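## Task

Scene 1: lift the carton marked C36 off the bench and set it down on the counter. It must rest there upright, not toppled or leaning, and stay put without the robot holding it. Every other carton on the bench has to remain exactly as it was.

## Robot and tools

ROBOT. TidyBot++: a wheeled base (0.54 m long, 0.50 m wide, 0.38 m tall) on four driven casters, carrying a single seven-joint arm with a two-finger gripper. The shoulder is 0.12 m ahead of the base centre and 0.68 m above the floor. Cameras: base_camera (fixed on the base, pinhole, 644x364) and wrist_camera (on the hand, fisheye, 644x476, looking along the fingers). The arm begins folded, hand down, reaching about 0.08 m past the base front with the elbow up to 1.15 m high.

FRAMES. Base frame: origin on the floor below the base centre, x ahead, y to the left, z up. hand_pose is reported in it and marks the point between the finger pads; its z axis runs out along the fingers and its y axis is the closing direction. The odometry frame is where the base frame was when the scene began. base_odometry counts wheel rotation only, so slipping shows up as travel, and it drifts by a few cm and degrees over roughly thirty moves; its heading grows to the left, -3.142 to 3.142. base_tilt is in degrees, positive when leaning forward or right, with a fixed bias near 1 degree.

execute_actions. Arguments: "actions", a list with zero or one action (empty just reports state and images), and "cameras", a list of "base_camera", "wrist_camera" or "all" (omitted, null or ["all"] gives both; [] gives none). An action may contain "base", "joints" and "speeds"; its motions start together.
- "base": exactly one key, always a relative move from where the base last reported itself, in the base frame. translate_m: metres along x, forward positive, -2 to 2. strafe_m: metres along y, left positive, -2 to 2. rotate_rad: radians, counter-clockwise from above positive, -6.3 to 6.3. A move needing over 8.667 s at its top speed is refused.
- "speeds": caps top speed for this action only: translate_m and strafe_m 0.05 to 0.5 m/s, rotate_rad 0.1 to 1.57 rad/s (maximum is the default).
- "joints": absolute targets in radians, by name. joint_1_rad (any angle; swings the whole arm about vertical, positive clockwise from above, the reverse of rotate_rad). joint_2_rad shoulder, -2.249 to 2.249. joint_3_rad any angle (upper-arm roll, about 3.14 at start). joint_4_rad elbow, -2.579 to 2.579. joint_5_rad any angle (forearm roll). joint_6_rad wrist, -2.099 to 2.099. joint_7_rad any angle (hand roll; hand pointing down, positive is counter-clockwise from above, and 1.57 opens the fingers toward left and right). gripper_pos is a scale from 0 (open) to 1 (closed); pad gap is about 85 x (1 - gripper_pos) mm. Unbounded joints take the short way round, so turn farther in steps below half a turn. Done tolerances: 0.039 for joints 1-4, 0.056 for 5-7, 0.03 for the gripper. Joints move at up to 1.39 rad/s (1.22 for 5-7); an action may last at most 15 s. A joint or base left out can keep pushing toward its earlier target. Any unknown key or out-of-range number refuses the whole call and nothing moves.

ARM GEOMETRY. Lengths: upper arm 0.42 m, forearm 0.31 m, hand 0.31 m to the hand point. With joint_1_rad 0, joint_3_rad 3.14, joint_5_rad 0 the arm stays in the vertical x-z plane; tilt from vertical (forward positive) is j2 for the upper arm, j2 - j4 for the forearm, j2 - j4 - j6 for the hand. Reach ahead of the shoulder = sum of length x sin(tilt); height above it = sum of length x cos(tilt). A downward hand reaches at most about 0.94 m above the floor, and only near the base.

OTHER TOOLS. wait(seconds 0 to 10) commands nothing and returns state and images. zoom_image(camera, region [x0, y0, x1, y1] in pixels, at most 504 x 504) enlarges part of that camera's latest full image. read_manual(section "licences") only gives licence text. finished_scene(scene 1 or 2) closes the scene for good and reports success; a reply without any tool call ends all scenes.

RESULTS. base_status and joint_status: "done" (base: wheels turned as ordered, even if slipping); "off_target" (stopped short, may still push); "contact_stop" or "time_out" (target dropped, holds in place). "joint command not followed" with a "cause:" line means a self-collision check blocked the arm targets (gripper still acts); joints marked "not_followed" may be retried on later actions. on_its_own lists motion you did not command. motor_effort gives percent of maximum, peak in brackets, noisy. Gripper at 1: "done" means empty, "off_target" means it is holding something. "ARM HIT" means the arm struck the base or itself. A torque fault (sensor limit 104.5 N m joints 1-4, 51.3 N m joints 5-7; warnings at 56.7 and 29.4) freezes the arm and gripper 10 s and skips the rest of the call. MOTOR HOT appears from 60 °C; at 75 °C an OVER-TEMPERATURE FAULT lets the arm sink and joints read "limit_stop_at_motor_heat": resend targets. A stop cancels later calls in the same reply. The robot holds your last command while you think.

ACCURACY. Friction leaves the hand a cm or two off; correct by sending last command + (wanted - measured). Under load the arm sags; never command a held joint to its measured angle. Trust camera images over hand_pose. A blocked base keeps shoving until timeout and may still say "done".

AVOID. Dropping or slamming the carton, bumping other cartons, hard pushes, the arm catching something about 0.8 m or higher while the base drives (tipping), sideways force on a raised hand, torque faults, and leaving the carton tilted or still gripped. Open and withdraw before finished_scene. Loose objects may occasionally get nudged.

Each tool is called after ">>>" as a command line: name --argument value for each argument, lists and objects as JSON in quotes; but a table of rows of numbers goes row by row, as --pt "numbers of a row", without its own name.

## Session

>>> execute_actions --actions '[]'

Scene clock: 0.00 s.
base_odometry: x=+0.000 y=+0.000 heading=+0.000 (m, m, rad; odometry frame)
base_tilt: forward=-0.4 right=-1.0 (deg)
base_status: not commanded
joint_positions: joint_1_rad=-0.033 joint_2_rad=-0.377 joint_3_rad=+3.133 joint_4_rad=-2.530 joint_5_rad=+0.003 joint_6_rad=-0.864 joint_7_rad=+1.588 gripper_pos=+0.000
joint_status: not commanded
motor_effort: joint_1_rad=-1 joint_2_rad=-1 joint_3_rad=+1 joint_4_rad=+13 joint_5_rad=+0 joint_6_rad=+0 joint_7_rad=+1 (%)
hand_pose: x=+0.2652 y=+0.0063 z=+0.5912 quat_wxyz=(+0.002, +0.998, +0.030, +0.062) (m; base frame)
pictures: base_camera, wrist_camera
Images, in order (width x height): base_camera 644x364, wrist_camera 644x476.

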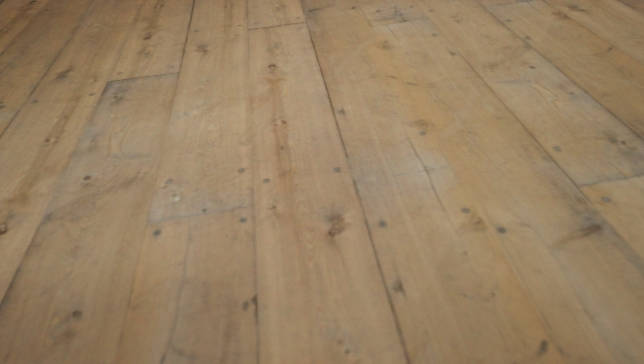

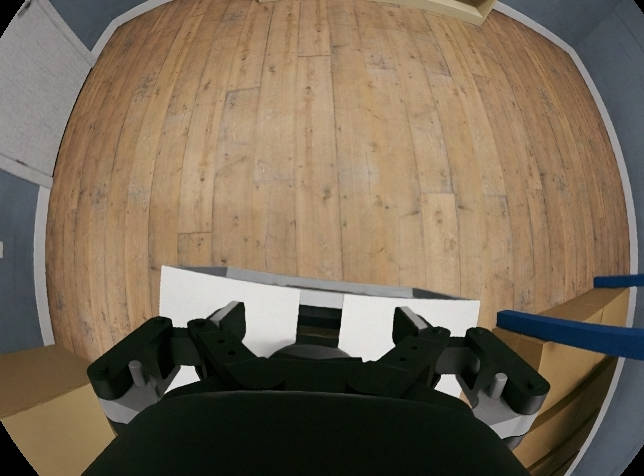

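>>> execute_actions --actions '[{"joints":{"joint_6_rad":0.3,"joint_1_rad":1.5}}]'

>>> execute_actions --actions '[{"joints":{"joint_1_rad":2.8}}]' --cameras '["wrist_camera"]'

>>> execute_actions --actions '[{"joints":{"joint_1_rad":4.3}}]' --cameras '["wrist_camera"]'

Scene clock: 9.60 s.
base_odometry: x=+0.000 y=+0.000 heading=+0.000 (m, m, rad; odometry frame)
base_tilt: forward=-0.3 right=-1.1 (deg)
base_status: not commanded
joint_positions: joint_1_rad=+1.476 joint_2_rad=-0.377 joint_3_rad=+3.133 joint_4_rad=-2.530 joint_5_rad=+0.003 joint_6_rad=+0.272 joint_7_rad=+1.588 gripper_pos=+0.000
joint_status: all done
motor_effort: joint_1_rad=-1(1) joint_2_rad=-7(7) joint_3_rad=+1(1) joint_4_rad=+21(22) joint_5_rad=+0(0) joint_6_rad=+9(9) joint_7_rad=+0(0) (%)
hand_pose: x=+0.1623 y=-0.4016 z=+0.8050 quat_wxyz=(+0.400, +0.606, -0.534, +0.433) (m; base frame)
pictures: base_camera, wrist_camera
Images, in order (width x height): base_camera 644x364, wrist_camera 644x476.

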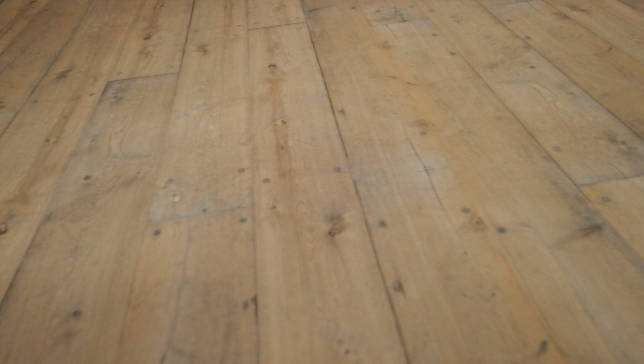

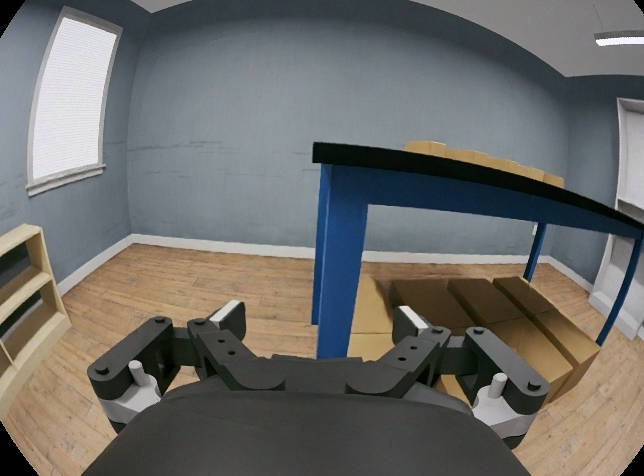

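Scene clock: 12.17 s.
base_odometry: x=+0.000 y=+0.000 heading=+0.000 (m, m, rad; odometry frame)
base_tilt: forward=-0.4 right=-1.0 (deg)
base_status: not commanded
joint_positions: joint_1_rad=+2.776 joint_2_rad=-0.377 joint_3_rad=+3.133 joint_4_rad=-2.530 joint_5_rad=+0.003 joint_6_rad=+0.272 joint_7_rad=+1.588 gripper_pos=+0.000
joint_status: all done
motor_effort: joint_1_rad=+0(0) joint_2_rad=-7(7) joint_3_rad=+1(1) joint_4_rad=+22(21) joint_5_rad=+0(0) joint_6_rad=+9(9) joint_7_rad=+1(0) (%)
hand_pose: x=-0.2564 y=-0.1491 z=+0.8050 quat_wxyz=(+0.580, +0.159, -0.792, +0.103) (m; base frame)
pictures: wrist_camera
Images, in order (width x height): wrist_camera 644x476.

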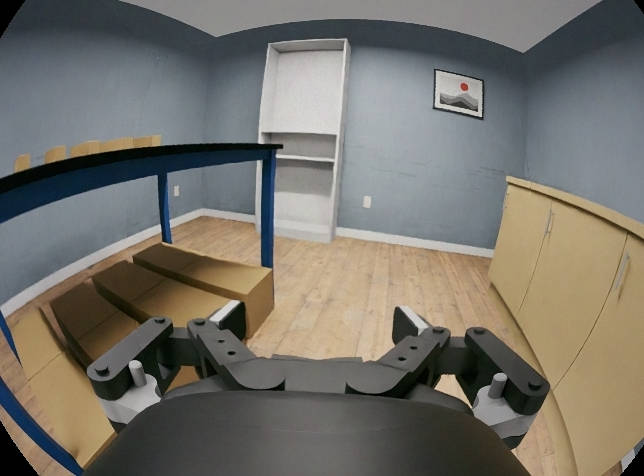

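Scene clock: 14.90 s.
base_odometry: x=+0.000 y=+0.000 heading=+0.000 (m, m, rad; odometry frame)
base_tilt: forward=-0.4 right=-1.0 (deg)
base_status: not commanded
joint_positions: joint_1_rad=+4.276 joint_2_rad=-0.377 joint_3_rad=+3.133 joint_4_rad=-2.530 joint_5_rad=+0.003 joint_6_rad=+0.272 joint_7_rad=+1.588 gripper_pos=+0.000
joint_status: all done
motor_effort: joint_1_rad=+0(2) joint_2_rad=-7(7) joint_3_rad=+1(1) joint_4_rad=+21(21) joint_5_rad=+0(0) joint_6_rad=+9(9) joint_7_rad=+1(0) (%)
hand_pose: x=-0.0563 y=+0.3639 z=+0.8050 quat_wxyz=(+0.494, -0.424, -0.688, -0.321) (m; base frame)
pictures: wrist_camera
Images, in order (width x height): wrist_camera 644x476.

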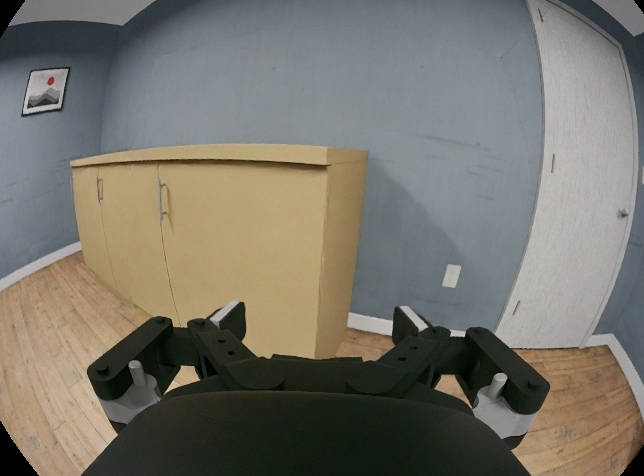

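>>> execute_actions --actions '[{"joints":{"joint_2_rad":-0.4,"joint_4_rad":-1.4,"joint_6_rad":-1.0}}]' --cameras '["wrist_camera"]'

>>> execute_actions --actions '[{"joints":{"joint_1_rad":2.2}}]' --cameras '["wrist_camera"]'

Scene clock: 26.73 s.
base_odometry: x=+0.000 y=+0.000 heading=+0.000 (m, m, rad; odometry frame)
base_tilt: forward=-0.3 right=-1.0 (deg)
base_status: not commanded
joint_positions: joint_1_rad=+4.276 joint_2_rad=-0.377 joint_3_rad=+3.133 joint_4_rad=-1.423 joint_5_rad=+0.003 joint_6_rad=-0.971 joint_7_rad=+1.588 gripper_pos=+0.000
joint_status: all done
motor_effort: joint_1_rad=+0(1) joint_2_rad=-7(11) joint_3_rad=+1(1) joint_4_rad=+21(24) joint_5_rad=+0(0) joint_6_rad=+9(10) joint_7_rad=+1(1) (%)
hand_pose: x=-0.0535 y=+0.3585 z=+1.0964 quat_wxyz=(+0.447, -0.445, -0.719, -0.291) (m; base frame)
pictures: wrist_camera
Images, in order (width x height): wrist_camera 644x476.

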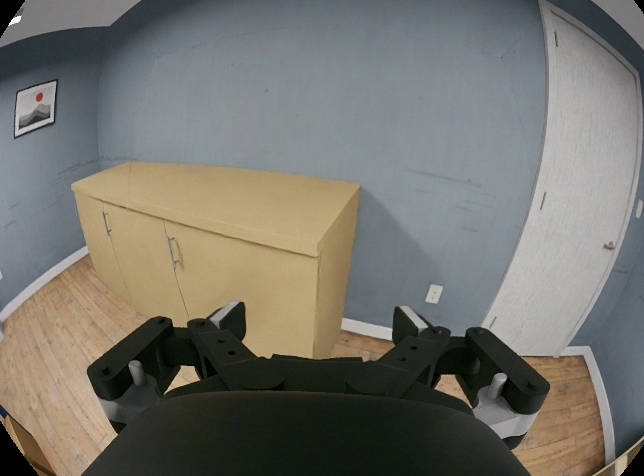

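Scene clock: 29.93 s.
base_odometry: x=+0.000 y=+0.000 heading=+0.000 (m, m, rad; odometry frame)
base_tilt: forward=-0.4 right=-1.1 (deg)
base_status: not commanded
joint_positions: joint_1_rad=+2.224 joint_2_rad=-0.377 joint_3_rad=+3.133 joint_4_rad=-1.423 joint_5_rad=+0.003 joint_6_rad=-0.971 joint_7_rad=+1.588 gripper_pos=+0.000
joint_status: all done
motor_effort: joint_1_rad=+0(1) joint_2_rad=-7(7) joint_3_rad=+1(1) joint_4_rad=+21(21) joint_5_rad=+0(0) joint_6_rad=+8(8) joint_7_rad=+0(0) (%)
hand_pose: x=-0.1187 y=-0.3190 z=+1.0964 quat_wxyz=(+0.481, +0.385, -0.753, +0.231) (m; base frame)
pictures: wrist_camera
Images, in order (width x height): wrist_camera 644x476.

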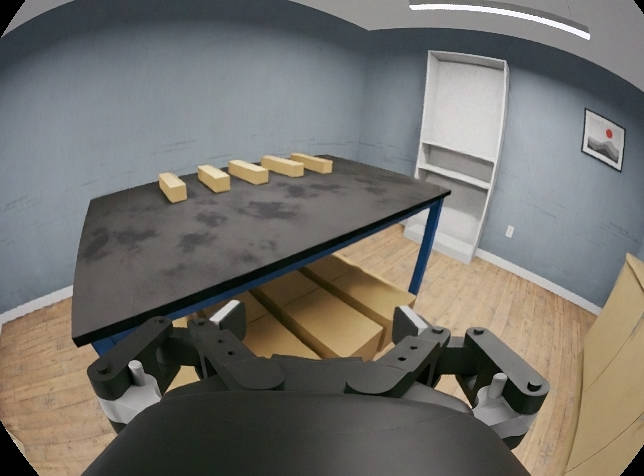

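>>> zoom_image --camera "wrist_camera" --region '[150, 140, 350, 220]'

Region (150, 140, 350, 220) of wrist_camera's 644x476 image, scaled by 2.520; it fills the top 202 rows of this view, and the rest is white.

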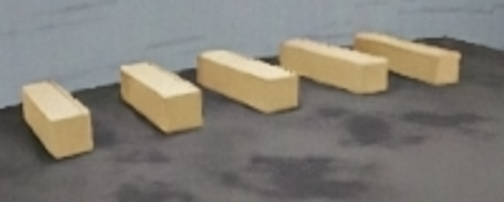

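>>> execute_actions --actions '[{"base":{"translate_m":0.65},"joints":{"joint_1_rad":2.0}}]'

>>> execute_actions --actions '[{"base":{"strafe_m":-1.2},"joints":{"joint_1_rad":2.9}}]'

Scene clock: 59.60 s.
base_odometry: x=+0.650 y=+0.000 heading=+0.000 (m, m, rad; odometry frame)
base_tilt: forward=-0.3 right=-1.1 (deg)
base_status: done
joint_positions: joint_1_rad=+2.023 joint_2_rad=-0.380 joint_3_rad=+3.133 joint_4_rad=-1.423 joint_5_rad=+0.003 joint_6_rad=-0.973 joint_7_rad=+1.588 gripper_pos=+0.000
joint_status: all done
motor_effort: joint_1_rad=-1(2) joint_2_rad=-7(9) joint_3_rad=+1(3) joint_4_rad=+21(23) joint_5_rad=+0(1) joint_6_rad=+8(9) joint_7_rad=+0(0) (%)
hand_pose: x=-0.0498 y=-0.3586 z=+1.0971 quat_wxyz=(+0.455, +0.458, -0.711, +0.279) (m; base frame)
pictures: base_camera, wrist_camera
Images, in order (width x height): base_camera 644x364, wrist_camera 644x476.

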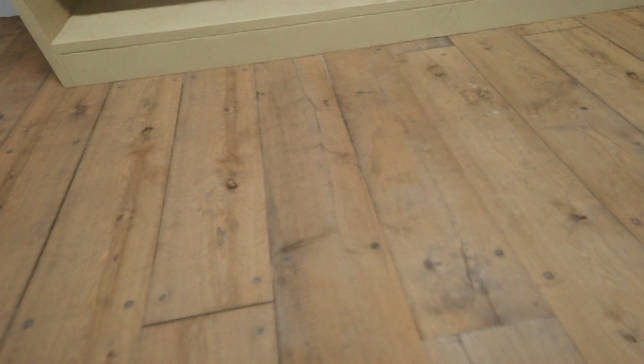

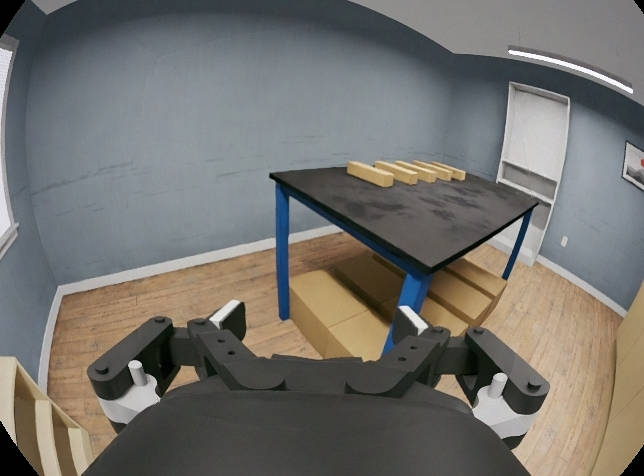

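Scene clock: 63.37 s.
base_odometry: x=+0.651 y=-1.200 heading=+0.000 (m, m, rad; odometry frame)
base_tilt: forward=-0.3 right=-1.0 (deg)
base_status: done
joint_positions: joint_1_rad=+2.877 joint_2_rad=-0.388 joint_3_rad=+3.133 joint_4_rad=-1.422 joint_5_rad=+0.003 joint_6_rad=-0.974 joint_7_rad=+1.588 gripper_pos=+0.000
joint_status: all done
motor_effort: joint_1_rad=+0(2) joint_2_rad=-7(7) joint_3_rad=+1(2) joint_4_rad=+22(23) joint_5_rad=+0(1) joint_6_rad=+8(9) joint_7_rad=+0(0) (%)
hand_pose: x=-0.2591 y=-0.1077 z=+1.1000 quat_wxyz=(+0.533, +0.123, -0.835, +0.065) (m; base frame)
pictures: base_camera, wrist_camera
Images, in order (width x height): base_camera 644x364, wrist_camera 644x476.

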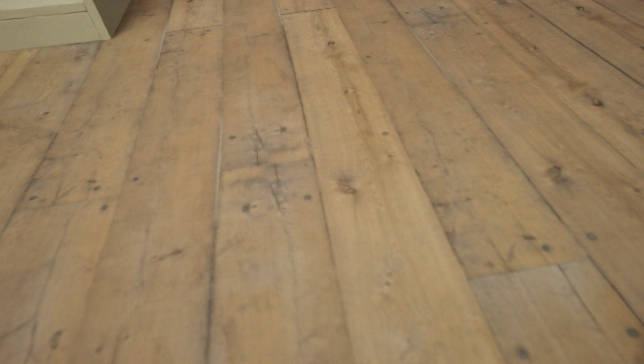

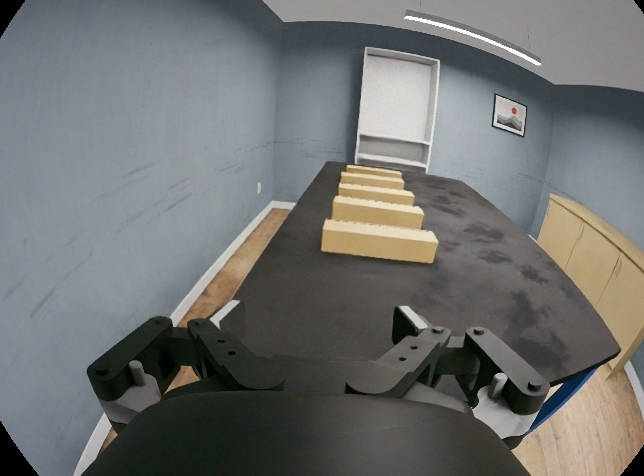

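>>> execute_actions --actions '[{"base":{"strafe_m":-0.35},"joints":{"joint_1_rad":2.6}}]' --cameras '["wrist_camera"]'

>>> zoom_image --camera "wrist_camera" --region '[340, 130, 600, 300]'

Scene clock: 68.90 s.
base_odometry: x=+0.651 y=-1.550 heading=+0.001 (m, m, rad; odometry frame)
base_tilt: forward=-0.4 right=-1.0 (deg)
base_status: done
joint_positions: joint_1_rad=+2.621 joint_2_rad=-0.388 joint_3_rad=+3.133 joint_4_rad=-1.422 joint_5_rad=+0.003 joint_6_rad=-0.974 joint_7_rad=+1.588 gripper_pos=+0.000
joint_status: all done
motor_effort: joint_1_rad=+0(1) joint_2_rad=-7(9) joint_3_rad=+1(3) joint_4_rad=+21(22) joint_5_rad=+0(1) joint_6_rad=+8(9) joint_7_rad=+0(0) (%)
hand_pose: x=-0.2195 y=-0.1998 z=+1.0999 quat_wxyz=(+0.520, +0.228, -0.812, +0.133) (m; base frame)
pictures: wrist_camera
Images, in order (width x height): wrist_camera 644x476.

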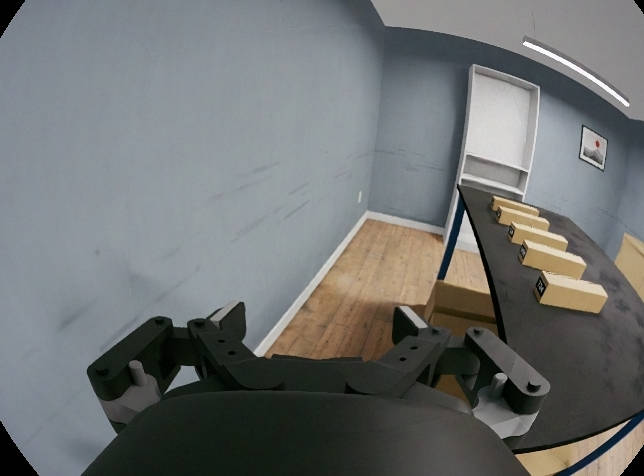

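Region (340, 130, 600, 300) of wrist_camera's 644x476 image, scaled by 1.938; it fills the top 330 rows of this view, and the rest is white.

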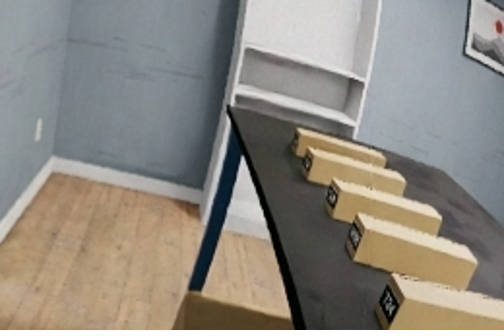

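>>> execute_actions --actions '[{"base":{"strafe_m":-0.45}}]' --cameras '["wrist_camera"]'

>>> execute_actions --actions '[{"base":{"rotate_rad":1.57},"joints":{"joint_1_rad":5.3}}]'

Scene clock: 85.60 s.
base_odometry: x=+0.652 y=-1.993 heading=+0.003 (m, m, rad; odometry frame)
base_tilt: forward=-0.4 right=-1.0 (deg)
base_status: strafe_m time_out (by the wheels' count: -0.442 of -0.450)
joint_positions: joint_1_rad=+2.619 joint_2_rad=-0.388 joint_3_rad=+3.131 joint_4_rad=-1.421 joint_5_rad=+0.002 joint_6_rad=-0.976 joint_7_rad=+1.588 gripper_pos=+0.000
joint_status: not commanded
motor_effort: joint_1_rad=+1(3) joint_2_rad=-4(16) joint_3_rad=+2(9) joint_4_rad=+21(25) joint_5_rad=+0(3) joint_6_rad=+8(9) joint_7_rad=+0(0) (%)
hand_pose: x=-0.2179 y=-0.2012 z=+1.1005 quat_wxyz=(+0.520, +0.230, -0.812, +0.134) (m; base frame)
pictures: wrist_camera
Images, in order (width x height): wrist_camera 644x476.

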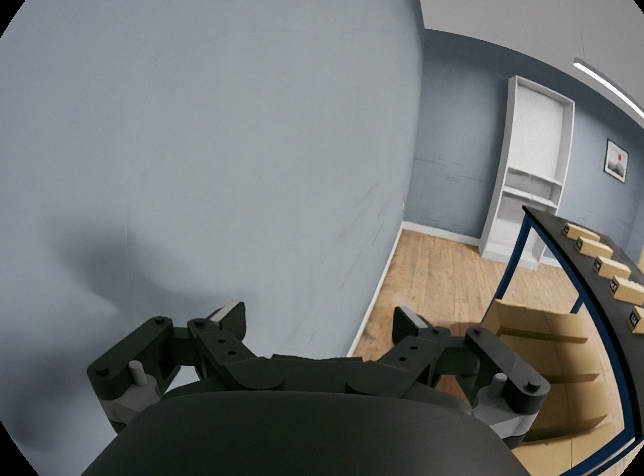

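not run: a stop came earlier in this reply.

>>> execute_actions --actions '[{"base":{"strafe_m":0.15},"joints":{"joint_1_rad":3.14}}]'

Scene clock: 91.13 s.
base_odometry: x=+0.651 y=-1.842 heading=+0.002 (m, m, rad; odometry frame)
base_tilt: forward=-0.3 right=-1.0 (deg)
base_status: done
joint_positions: joint_1_rad=+3.116 joint_2_rad=-0.389 joint_3_rad=+3.132 joint_4_rad=-1.421 joint_5_rad=+0.002 joint_6_rad=-0.976 joint_7_rad=+1.588 gripper_pos=+0.000
joint_status: all done
motor_effort: joint_1_rad=+0(1) joint_2_rad=-6(9) joint_3_rad=+1(3) joint_4_rad=+21(22) joint_5_rad=+0(1) joint_6_rad=+8(9) joint_7_rad=+1(1) (%)
hand_pose: x=-0.2730 y=-0.0159 z=+1.1006 quat_wxyz=(+0.537, +0.023, -0.843, +0.002) (m; base frame)
pictures: base_camera, wrist_camera
Images, in order (width x height): base_camera 644x364, wrist_camera 644x476.

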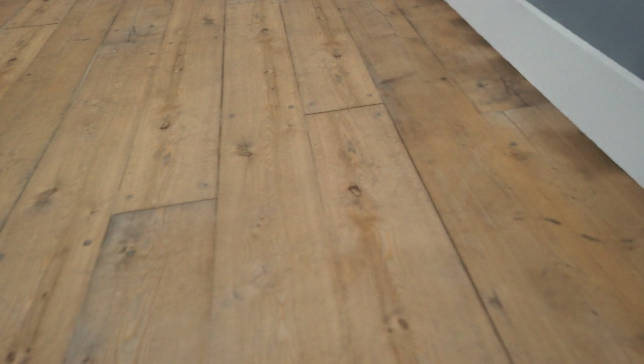

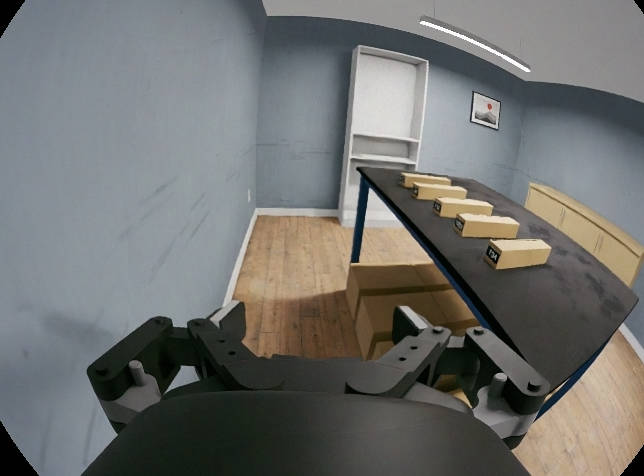

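>>> execute_actions --actions '[{"base":{"rotate_rad":0.155},"joints":{"joint_6_rad":-1.5}}]'

Scene clock: 99.43 s.
base_odometry: x=+0.651 y=-1.842 heading=+0.157 (m, m, rad; odometry frame)
base_tilt: forward=-0.4 right=-1.1 (deg)
base_status: done
joint_positions: joint_1_rad=+3.117 joint_2_rad=-0.389 joint_3_rad=+3.132 joint_4_rad=-1.418 joint_5_rad=+0.002 joint_6_rad=-1.493 joint_7_rad=+1.588 gripper_pos=+0.000
joint_status: all done
motor_effort: joint_1_rad=+0(1) joint_2_rad=-5(6) joint_3_rad=+1(1) joint_4_rad=+20(21) joint_5_rad=+0(0) joint_6_rad=+6(7) joint_7_rad=+0(1) (%)
hand_pose: x=-0.1713 y=-0.0115 z=+0.9795 quat_wxyz=(+0.305, +0.024, -0.952, +0.000) (m; base frame)
pictures: base_camera, wrist_camera
Images, in order (width x height): base_camera 644x364, wrist_camera 644x476.

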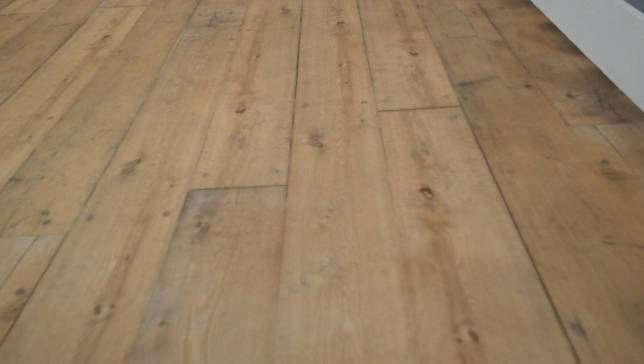

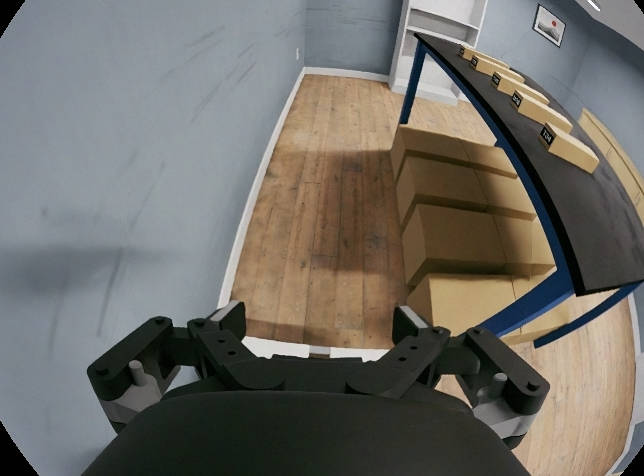

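>>> zoom_image --camera "wrist_camera" --region '[440, 30, 620, 180]'

Region (440, 30, 620, 180) of wrist_camera's 644x476 image, scaled by 2.800.

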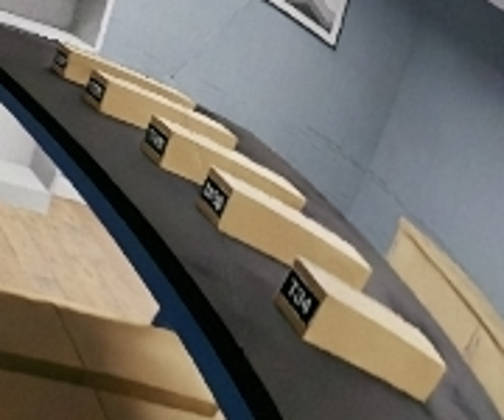

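>>> execute_actions --actions '[{"base":{"translate_m":-1.15},"joints":{"joint_1_rad":4.68,"joint_6_rad":-1.2}}]'

Scene clock: 115.13 s.
base_odometry: x=-0.484 y=-2.023 heading=+0.158 (m, m, rad; odometry frame)
base_tilt: forward=-0.4 right=-1.0 (deg)
base_status: done
joint_positions: joint_1_rad=+4.655 joint_2_rad=-0.392 joint_3_rad=+3.132 joint_4_rad=-1.418 joint_5_rad=+0.002 joint_6_rad=-1.229 joint_7_rad=+1.588 gripper_pos=+0.000
joint_status: all done
motor_effort: joint_1_rad=+0(1) joint_2_rad=-5(6) joint_3_rad=+0(2) joint_4_rad=+20(20) joint_5_rad=+0(0) joint_6_rad=+7(7) joint_7_rad=+0(1) (%)
hand_pose: x=+0.0939 y=+0.3484 z=+1.0364 quat_wxyz=(+0.308, -0.611, -0.665, -0.298) (m; base frame)
pictures: base_camera, wrist_camera
Images, in order (width x height): base_camera 644x364, wrist_camera 644x476.

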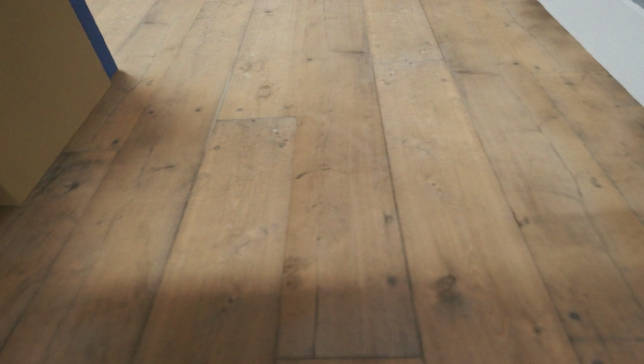

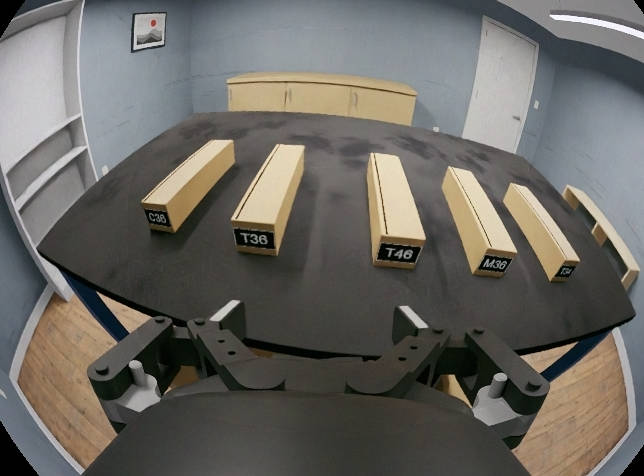

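>>> execute_actions --actions '[{"base":{"translate_m":-0.36},"joints":{"joint_1_rad":4.735}}]' --cameras '[]'

>>> execute_actions --actions '[{"base":{"strafe_m":0.08},"joints":{"joint_2_rad":0.1,"joint_4_rad":-0.95,"joint_6_rad":-1.45}}]'

Scene clock: 139.57 s.
base_odometry: x=-0.840 y=-2.080 heading=+0.158 (m, m, rad; odometry frame)
base_tilt: forward=-0.3 right=-1.0 (deg)
base_status: done
joint_positions: joint_1_rad=+4.715 joint_2_rad=-0.392 joint_3_rad=+3.132 joint_4_rad=-1.418 joint_5_rad=+0.002 joint_6_rad=-1.229 joint_7_rad=+1.588 gripper_pos=+0.000
joint_status: all done
motor_effort: joint_1_rad=+0(1) joint_2_rad=-5(5) joint_3_rad=+0(3) joint_4_rad=+20(21) joint_5_rad=+0(1) joint_6_rad=+8(8) joint_7_rad=+0(0) (%)
hand_pose: x=+0.1147 y=+0.3494 z=+1.0366 quat_wxyz=(+0.300, -0.631, -0.647, -0.307) (m; base frame)
pictures: none
No camera images: the call's "cameras" was empty. Leave "cameras" out to get every camera's image.

Scene clock: 141.27 s.
base_odometry: x=-0.853 y=-2.001 heading=+0.158 (m, m, rad; odometry frame)
base_tilt: forward=-0.4 right=-1.1 (deg)
base_status: done
joint_positions: joint_1_rad=+4.715 joint_2_rad=+0.088 joint_3_rad=+3.132 joint_4_rad=-0.978 joint_5_rad=+0.002 joint_6_rad=-1.419 joint_7_rad=+1.588 gripper_pos=+0.000
joint_status: all done
motor_effort: joint_1_rad=+0(1) joint_2_rad=-23(26) joint_3_rad=+0(1) joint_4_rad=+20(21) joint_5_rad=+0(0) joint_6_rad=+6(8) joint_7_rad=+0(0) (%)
hand_pose: x=+0.1150 y=+0.5019 z=+1.0063 quat_wxyz=(+0.226, -0.661, -0.677, -0.229) (m; base frame)
pictures: base_camera, wrist_camera
Images, in order (width x height): base_camera 644x364, wrist_camera 644x476.

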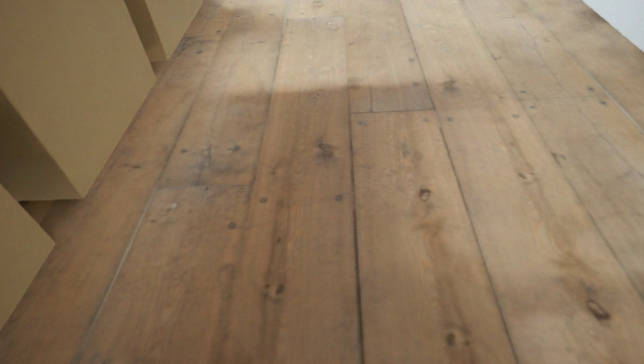

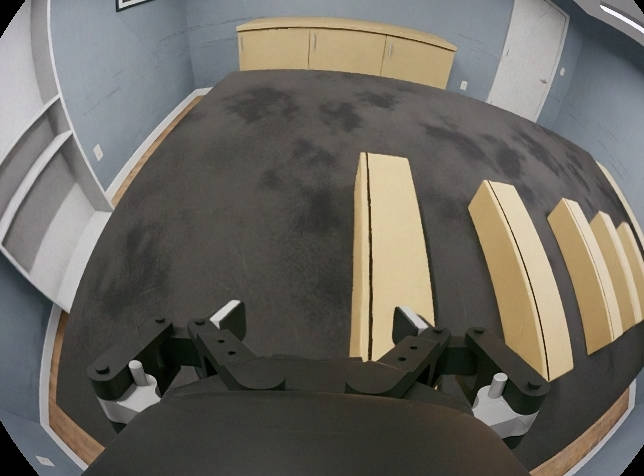

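>>> execute_actions --actions '[{"base":{"translate_m":0.055},"joints":{"joint_2_rad":0.25,"joint_4_rad":-0.8,"joint_6_rad":-1.45}}]' --cameras '["wrist_camera"]'

Scene clock: 152.43 s.
base_odometry: x=-0.799 y=-1.992 heading=+0.158 (m, m, rad; odometry frame)
base_tilt: forward=-0.4 right=-1.1 (deg)
base_status: done
joint_positions: joint_1_rad=+4.723 joint_2_rad=+0.240 joint_3_rad=+3.132 joint_4_rad=-0.825 joint_5_rad=+0.002 joint_6_rad=-1.422 joint_7_rad=+1.588 gripper_pos=+0.000
joint_status: all done
motor_effort: joint_1_rad=-1(2) joint_2_rad=-29(32) joint_3_rad=+0(1) joint_4_rad=+20(21) joint_5_rad=+0(1) joint_6_rad=+6(6) joint_7_rad=+0(0) (%)
hand_pose: x=+0.1195 y=+0.5645 z=+0.9962 quat_wxyz=(+0.226, -0.664, -0.675, -0.230) (m; base frame)
pictures: wrist_camera
Images, in order (width x height): wrist_camera 644x476.

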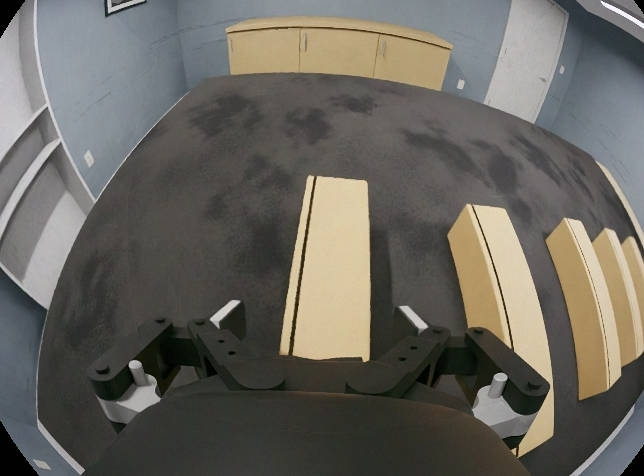

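>>> execute_actions --actions '[{"joints":{"joint_2_rad":0.345,"joint_4_rad":-0.85,"joint_6_rad":-1.37}}]' --cameras '["wrist_camera"]'

Scene clock: 159.60 s.
base_odometry: x=-0.799 y=-1.992 heading=+0.158 (m, m, rad; odometry frame)
base_tilt: forward=-0.3 right=-1.1 (deg)
base_status: not commanded
joint_positions: joint_1_rad=+4.723 joint_2_rad=+0.338 joint_3_rad=+3.132 joint_4_rad=-0.832 joint_5_rad=+0.002 joint_6_rad=-1.399 joint_7_rad=+1.588 gripper_pos=+0.000
joint_status: all done
motor_effort: joint_1_rad=+0(1) joint_2_rad=-34(36) joint_3_rad=+0(0) joint_4_rad=+20(22) joint_5_rad=+0(0) joint_6_rad=+5(5) joint_7_rad=+0(0) (%)
hand_pose: x=+0.1198 y=+0.5975 z=+0.9398 quat_wxyz=(+0.198, -0.673, -0.683, -0.201) (m; base frame)
pictures: wrist_camera
Images, in order (width x height): wrist_camera 644x476.

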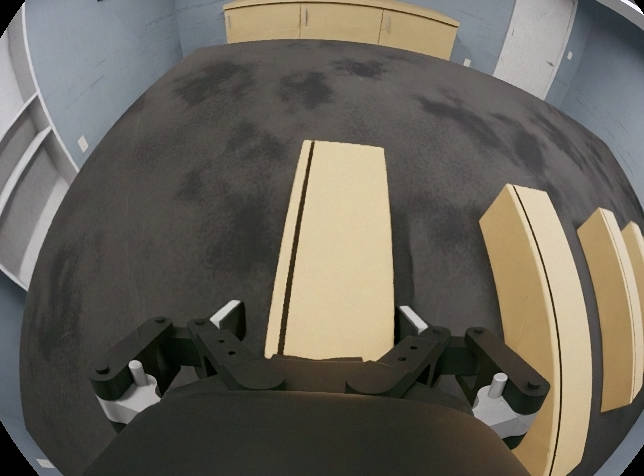

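>>> execute_actions --actions '[{"base":{"translate_m":0.01}}]' --cameras '[]'

>>> execute_actions --actions '[{"joints":{"joint_4_rad":-0.92}}]' --cameras '["wrist_camera"]'

Scene clock: 164.10 s.
base_odometry: x=-0.789 y=-1.991 heading=+0.159 (m, m, rad; odometry frame)
base_tilt: forward=-0.3 right=-1.1 (deg)
base_status: done
joint_positions: joint_1_rad=+4.728 joint_2_rad=+0.338 joint_3_rad=+3.132 joint_4_rad=-0.832 joint_5_rad=+0.002 joint_6_rad=-1.399 joint_7_rad=+1.588 gripper_pos=+0.000
joint_status: not commanded
motor_effort: joint_1_rad=+0(3) joint_2_rad=-33(34) joint_3_rad=+0(2) joint_4_rad=+21(21) joint_5_rad=+0(1) joint_6_rad=+5(5) joint_7_rad=+0(1) (%)
hand_pose: x=+0.1227 y=+0.5975 z=+0.9398 quat_wxyz=(+0.198, -0.675, -0.682, -0.202) (m; base frame)
pictures: none
No camera images: the call's "cameras" was empty. Leave "cameras" out to get every camera's image.

Scene clock: 164.90 s.
base_odometry: x=-0.789 y=-1.991 heading=+0.159 (m, m, rad; odometry frame)
base_tilt: forward=-0.4 right=-1.1 (deg)
base_status: not commanded
joint_positions: joint_1_rad=+4.728 joint_2_rad=+0.330 joint_3_rad=+3.132 joint_4_rad=-0.872 joint_5_rad=+0.002 joint_6_rad=-1.384 joint_7_rad=+1.588 gripper_pos=+0.000
joint_status: joint_4_rad off_target (ended at -0.872, target -0.920)
motor_effort: joint_1_rad=+0(0) joint_2_rad=-26(33) joint_3_rad=+0(1) joint_4_rad=+16(21) joint_5_rad=+1(2) joint_6_rad=+3(5) joint_7_rad=+0(2) (%)
hand_pose: x=+0.1226 y=+0.5937 z=+0.9284 quat_wxyz=(+0.192, -0.677, -0.684, -0.196) (m; base frame)
pictures: wrist_camera
Images, in order (width x height): wrist_camera 644x476.

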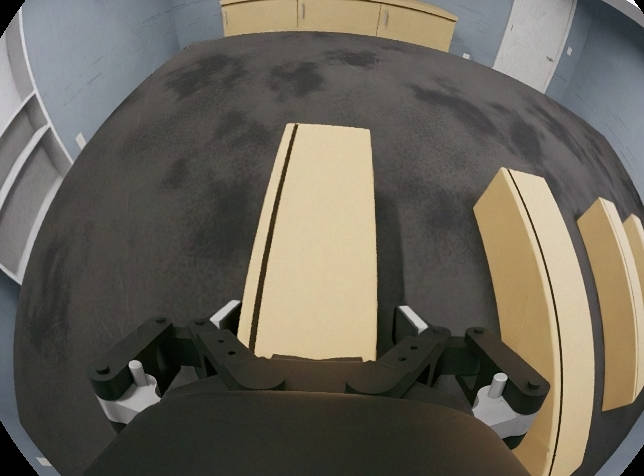

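>>> execute_actions --actions '[{"joints":{"joint_4_rad":-0.89,"gripper_pos":1.0}}]' --cameras '["wrist_camera"]'

Scene clock: 168.37 s.
base_odometry: x=-0.789 y=-1.991 heading=+0.158 (m, m, rad; odometry frame)
base_tilt: forward=-0.3 right=-1.1 (deg)
base_status: not commanded
joint_positions: joint_1_rad=+4.728 joint_2_rad=+0.324 joint_3_rad=+3.132 joint_4_rad=-0.868 joint_5_rad=+0.002 joint_6_rad=-1.382 joint_7_rad=+1.588 gripper_pos=+0.340
joint_status: gripper_pos off_target (ended at +0.340, target +1.000); the others done
motor_effort: joint_1_rad=+0(2) joint_2_rad=-28(32) joint_3_rad=+0(2) joint_4_rad=+17(19) joint_5_rad=+1(2) joint_6_rad=+4(6) joint_7_rad=+1(1) (%)
hand_pose: x=+0.1226 y=+0.5931 z=+0.9343 quat_wxyz=(+0.196, -0.675, -0.682, -0.200) (m; base frame)
pictures: wrist_camera
Images, in order (width x height): wrist_camera 644x476.

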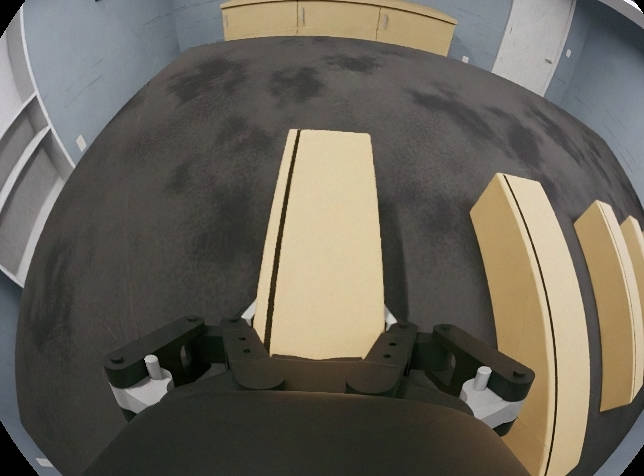

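Lift.

>>> execute_actions --actions '[{"joints":{"joint_2_rad":0.15,"joint_4_rad":-0.9,"joint_6_rad":-1.4}}]' --cameras '["wrist_camera"]'

Scene clock: 176.20 s.
base_odometry: x=-0.789 y=-1.991 heading=+0.158 (m, m, rad; odometry frame)
base_tilt: forward=-0.4 right=-1.1 (deg)
base_status: not commanded
joint_positions: joint_1_rad=+4.728 joint_2_rad=+0.152 joint_3_rad=+3.132 joint_4_rad=-0.887 joint_5_rad=+0.002 joint_6_rad=-1.382 joint_7_rad=+1.588 gripper_pos=+0.341
joint_status: all done
motor_effort: joint_1_rad=+0(0) joint_2_rad=-25(37) joint_3_rad=+0(0) joint_4_rad=+20(24) joint_5_rad=+0(0) joint_6_rad=+7(8) joint_7_rad=+0(1) (%)
hand_pose: x=+0.1217 y=+0.5398 z=+1.0230 quat_wxyz=(+0.246, -0.658, -0.665, -0.252) (m; base frame)
pictures: wrist_camera
Images, in order (width x height): wrist_camera 644x476.

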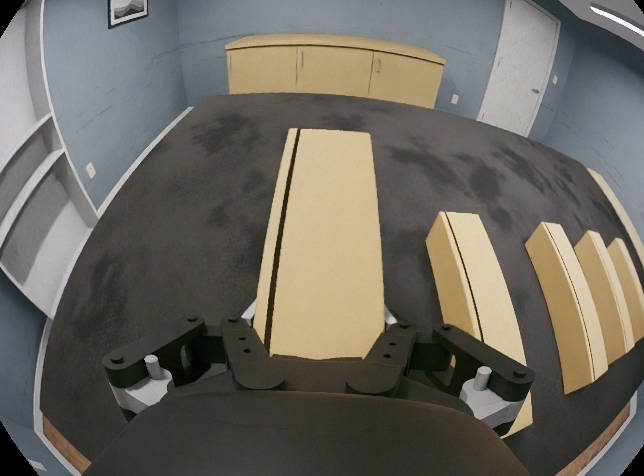

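>>> execute_actions --actions '[{"base":{"strafe_m":-0.1},"joints":{"joint_2_rad":-0.3,"joint_4_rad":-1.3,"joint_6_rad":-1.37}}]'

>>> execute_actions --actions '[{"base":{"translate_m":1.7}}]'

>>> execute_actions --actions '[{"base":{"strafe_m":1.6}}]'

Scene clock: 191.00 s.
base_odometry: x=-0.773 y=-2.090 heading=+0.159 (m, m, rad; odometry frame)
base_tilt: forward=-0.4 right=-1.1 (deg)
base_status: done
joint_positions: joint_1_rad=+4.728 joint_2_rad=-0.289 joint_3_rad=+3.132 joint_4_rad=-1.277 joint_5_rad=+0.002 joint_6_rad=-1.382 joint_7_rad=+1.588 gripper_pos=+0.341
joint_status: all done
motor_effort: joint_1_rad=+0(2) joint_2_rad=-8(31) joint_3_rad=+1(1) joint_4_rad=+20(22) joint_5_rad=+0(0) joint_6_rad=+7(8) joint_7_rad=+0(0) (%)
hand_pose: x=+0.1194 y=+0.3593 z=+1.0352 quat_wxyz=(+0.261, -0.651, -0.659, -0.271) (m; base frame)
pictures: base_camera, wrist_camera
Images, in order (width x height): base_camera 644x364, wrist_camera 644x476.

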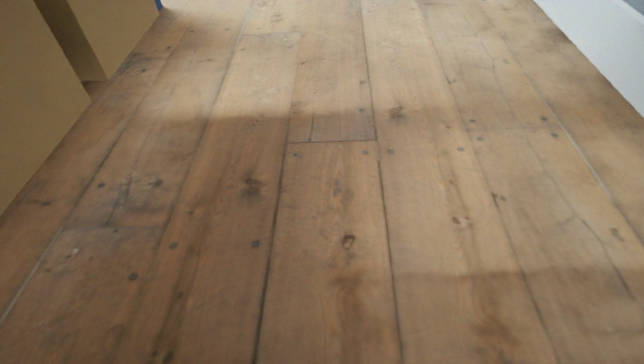

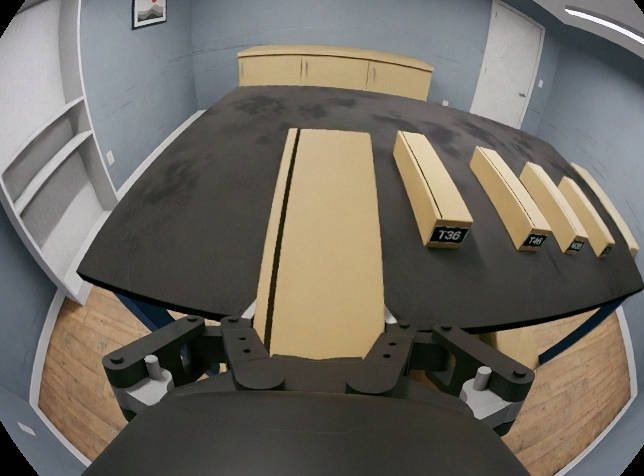

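Scene clock: 195.77 s.
base_odometry: x=+0.906 y=-1.821 heading=+0.158 (m, m, rad; odometry frame)
base_tilt: forward=-0.4 right=-1.0 (deg)
base_status: done
joint_positions: joint_1_rad=+4.728 joint_2_rad=-0.289 joint_3_rad=+3.131 joint_4_rad=-1.277 joint_5_rad=+0.002 joint_6_rad=-1.382 joint_7_rad=+1.588 gripper_pos=+0.341
joint_status: not commanded
motor_effort: joint_1_rad=+0(1) joint_2_rad=-8(9) joint_3_rad=+1(4) joint_4_rad=+20(21) joint_5_rad=+0(1) joint_6_rad=+7(7) joint_7_rad=+0(1) (%)
hand_pose: x=+0.1193 y=+0.3593 z=+1.0348 quat_wxyz=(+0.261, -0.651, -0.659, -0.271) (m; base frame)
pictures: base_camera, wrist_camera
Images, in order (width x height): base_camera 644x364, wrist_camera 644x476.

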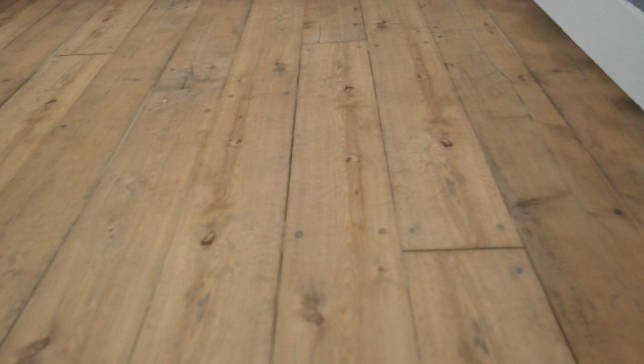

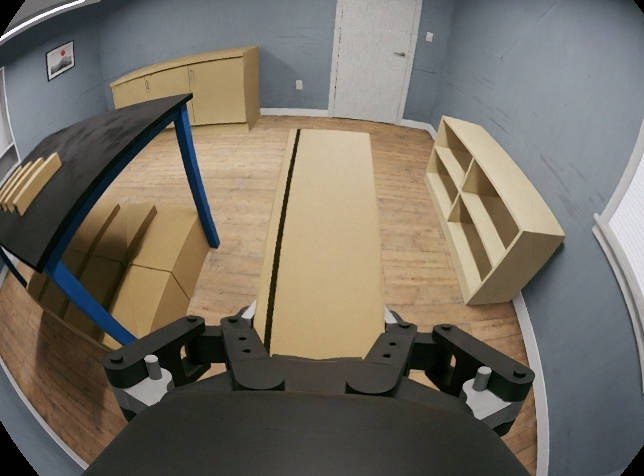

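Scene clock: 200.33 s.
base_odometry: x=+0.655 y=-0.241 heading=+0.158 (m, m, rad; odometry frame)
base_tilt: forward=-0.3 right=-1.0 (deg)
base_status: done
joint_positions: joint_1_rad=+4.728 joint_2_rad=-0.291 joint_3_rad=+3.131 joint_4_rad=-1.280 joint_5_rad=+0.002 joint_6_rad=-1.382 joint_7_rad=+1.588 gripper_pos=+0.341
joint_status: not commanded
motor_effort: joint_1_rad=+0(0) joint_2_rad=-10(13) joint_3_rad=+1(1) joint_4_rad=+20(21) joint_5_rad=+0(0) joint_6_rad=+7(8) joint_7_rad=+0(0) (%)
hand_pose: x=+0.1193 y=+0.3585 z=+1.0342 quat_wxyz=(+0.261, -0.651, -0.659, -0.270) (m; base frame)
pictures: base_camera, wrist_camera
Images, in order (width x height): base_camera 644x364, wrist_camera 644x476.

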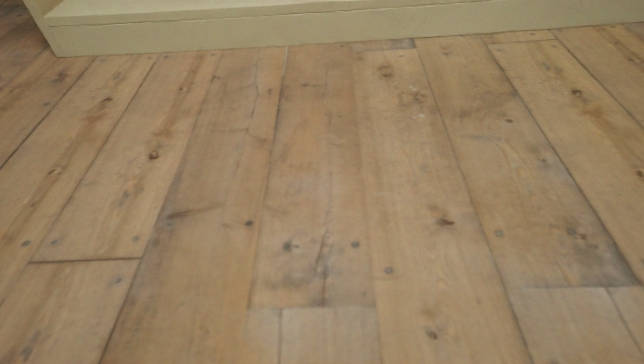

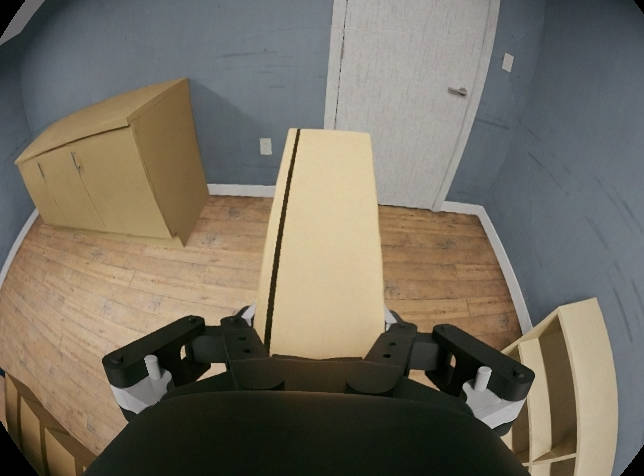

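>>> execute_actions --actions '[{"base":{"strafe_m":0.7}}]' --cameras '[]'

>>> execute_actions --actions '[{"base":{"translate_m":-1.35}}]' --cameras '["wrist_camera"]'

Scene clock: 212.27 s.
base_odometry: x=+0.545 y=+0.450 heading=+0.158 (m, m, rad; odometry frame)
base_tilt: forward=-0.4 right=-1.1 (deg)
base_status: done
joint_positions: joint_1_rad=+4.728 joint_2_rad=-0.294 joint_3_rad=+3.131 joint_4_rad=-1.281 joint_5_rad=+0.002 joint_6_rad=-1.382 joint_7_rad=+1.588 gripper_pos=+0.341
joint_status: not commanded
motor_effort: joint_1_rad=+0(1) joint_2_rad=-9(12) joint_3_rad=+1(1) joint_4_rad=+21(21) joint_5_rad=+0(0) joint_6_rad=+7(8) joint_7_rad=+0(0) (%)
hand_pose: x=+0.1193 y=+0.3575 z=+1.0345 quat_wxyz=(+0.261, -0.651, -0.659, -0.271) (m; base frame)
pictures: none
No camera images: the call's "cameras" was empty. Leave "cameras" out to get every camera's image.

Scene clock: 216.33 s.
base_odometry: x=-0.789 y=+0.239 heading=+0.158 (m, m, rad; odometry frame)
base_tilt: forward=-0.3 right=-1.0 (deg)
base_status: done
joint_positions: joint_1_rad=+4.728 joint_2_rad=-0.294 joint_3_rad=+3.132 joint_4_rad=-1.281 joint_5_rad=+0.002 joint_6_rad=-1.382 joint_7_rad=+1.588 gripper_pos=+0.341
joint_status: not commanded
motor_effort: joint_1_rad=+1(0) joint_2_rad=-8(9) joint_3_rad=+0(2) joint_4_rad=+20(20) joint_5_rad=+0(1) joint_6_rad=+7(7) joint_7_rad=+0(1) (%)
hand_pose: x=+0.1193 y=+0.3575 z=+1.0344 quat_wxyz=(+0.261, -0.651, -0.659, -0.271) (m; base frame)
pictures: wrist_camera
Images, in order (width x height): wrist_camera 644x476.

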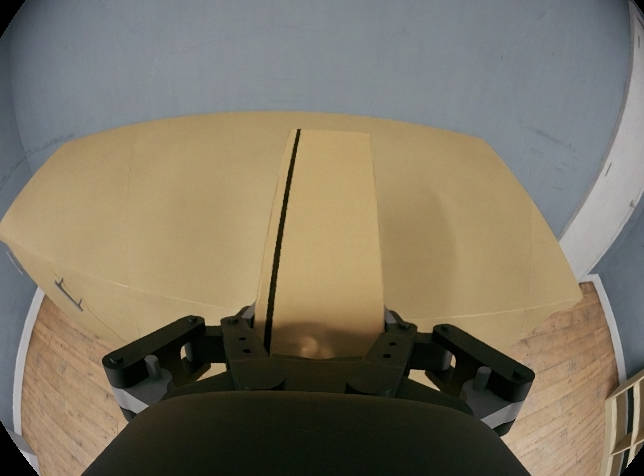

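>>> execute_actions --actions '[{"base":{"strafe_m":0.1},"joints":{"joint_2_rad":0.2,"joint_4_rad":-0.85,"joint_6_rad":-1.4}}]'

Scene clock: 228.40 s.
base_odometry: x=-0.805 y=+0.337 heading=+0.158 (m, m, rad; odometry frame)
base_tilt: forward=-0.3 right=-1.1 (deg)
base_status: done
joint_positions: joint_1_rad=+4.728 joint_2_rad=+0.192 joint_3_rad=+3.132 joint_4_rad=-0.880 joint_5_rad=+0.002 joint_6_rad=-1.382 joint_7_rad=+1.588 gripper_pos=+0.341
joint_status: all done
motor_effort: joint_1_rad=+0(1) joint_2_rad=-28(29) joint_3_rad=+0(1) joint_4_rad=+21(21) joint_5_rad=+0(1) joint_6_rad=+7(8) joint_7_rad=+1(1) (%)
hand_pose: x=+0.1219 y=+0.5537 z=+1.0044 quat_wxyz=(+0.235, -0.662, -0.669, -0.241) (m; base frame)
pictures: base_camera, wrist_camera
Images, in order (width x height): base_camera 644x364, wrist_camera 644x476.

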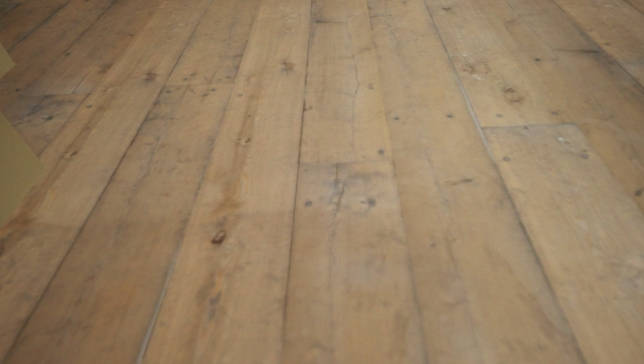

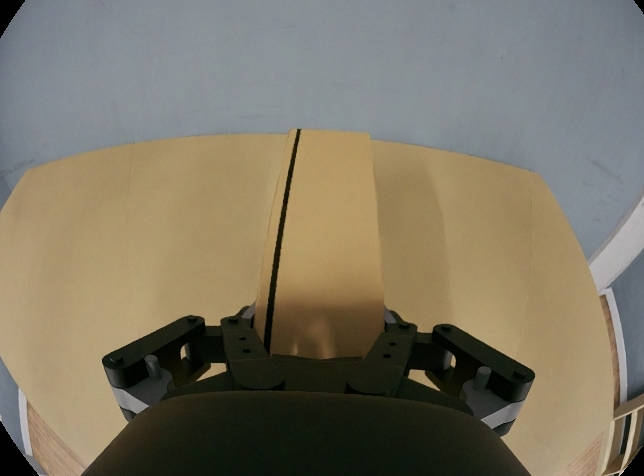

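>>> execute_actions --actions '[{"joints":{"joint_2_rad":0.34,"joint_4_rad":-0.86,"joint_6_rad":-1.38},"speeds":{}}]' --cameras '["wrist_camera"]'

action 0: "speeds" must be an object that gives a speed for at least one key that is commanded beside it, as in {"translate_m": 0.5}; or leave "speeds" out


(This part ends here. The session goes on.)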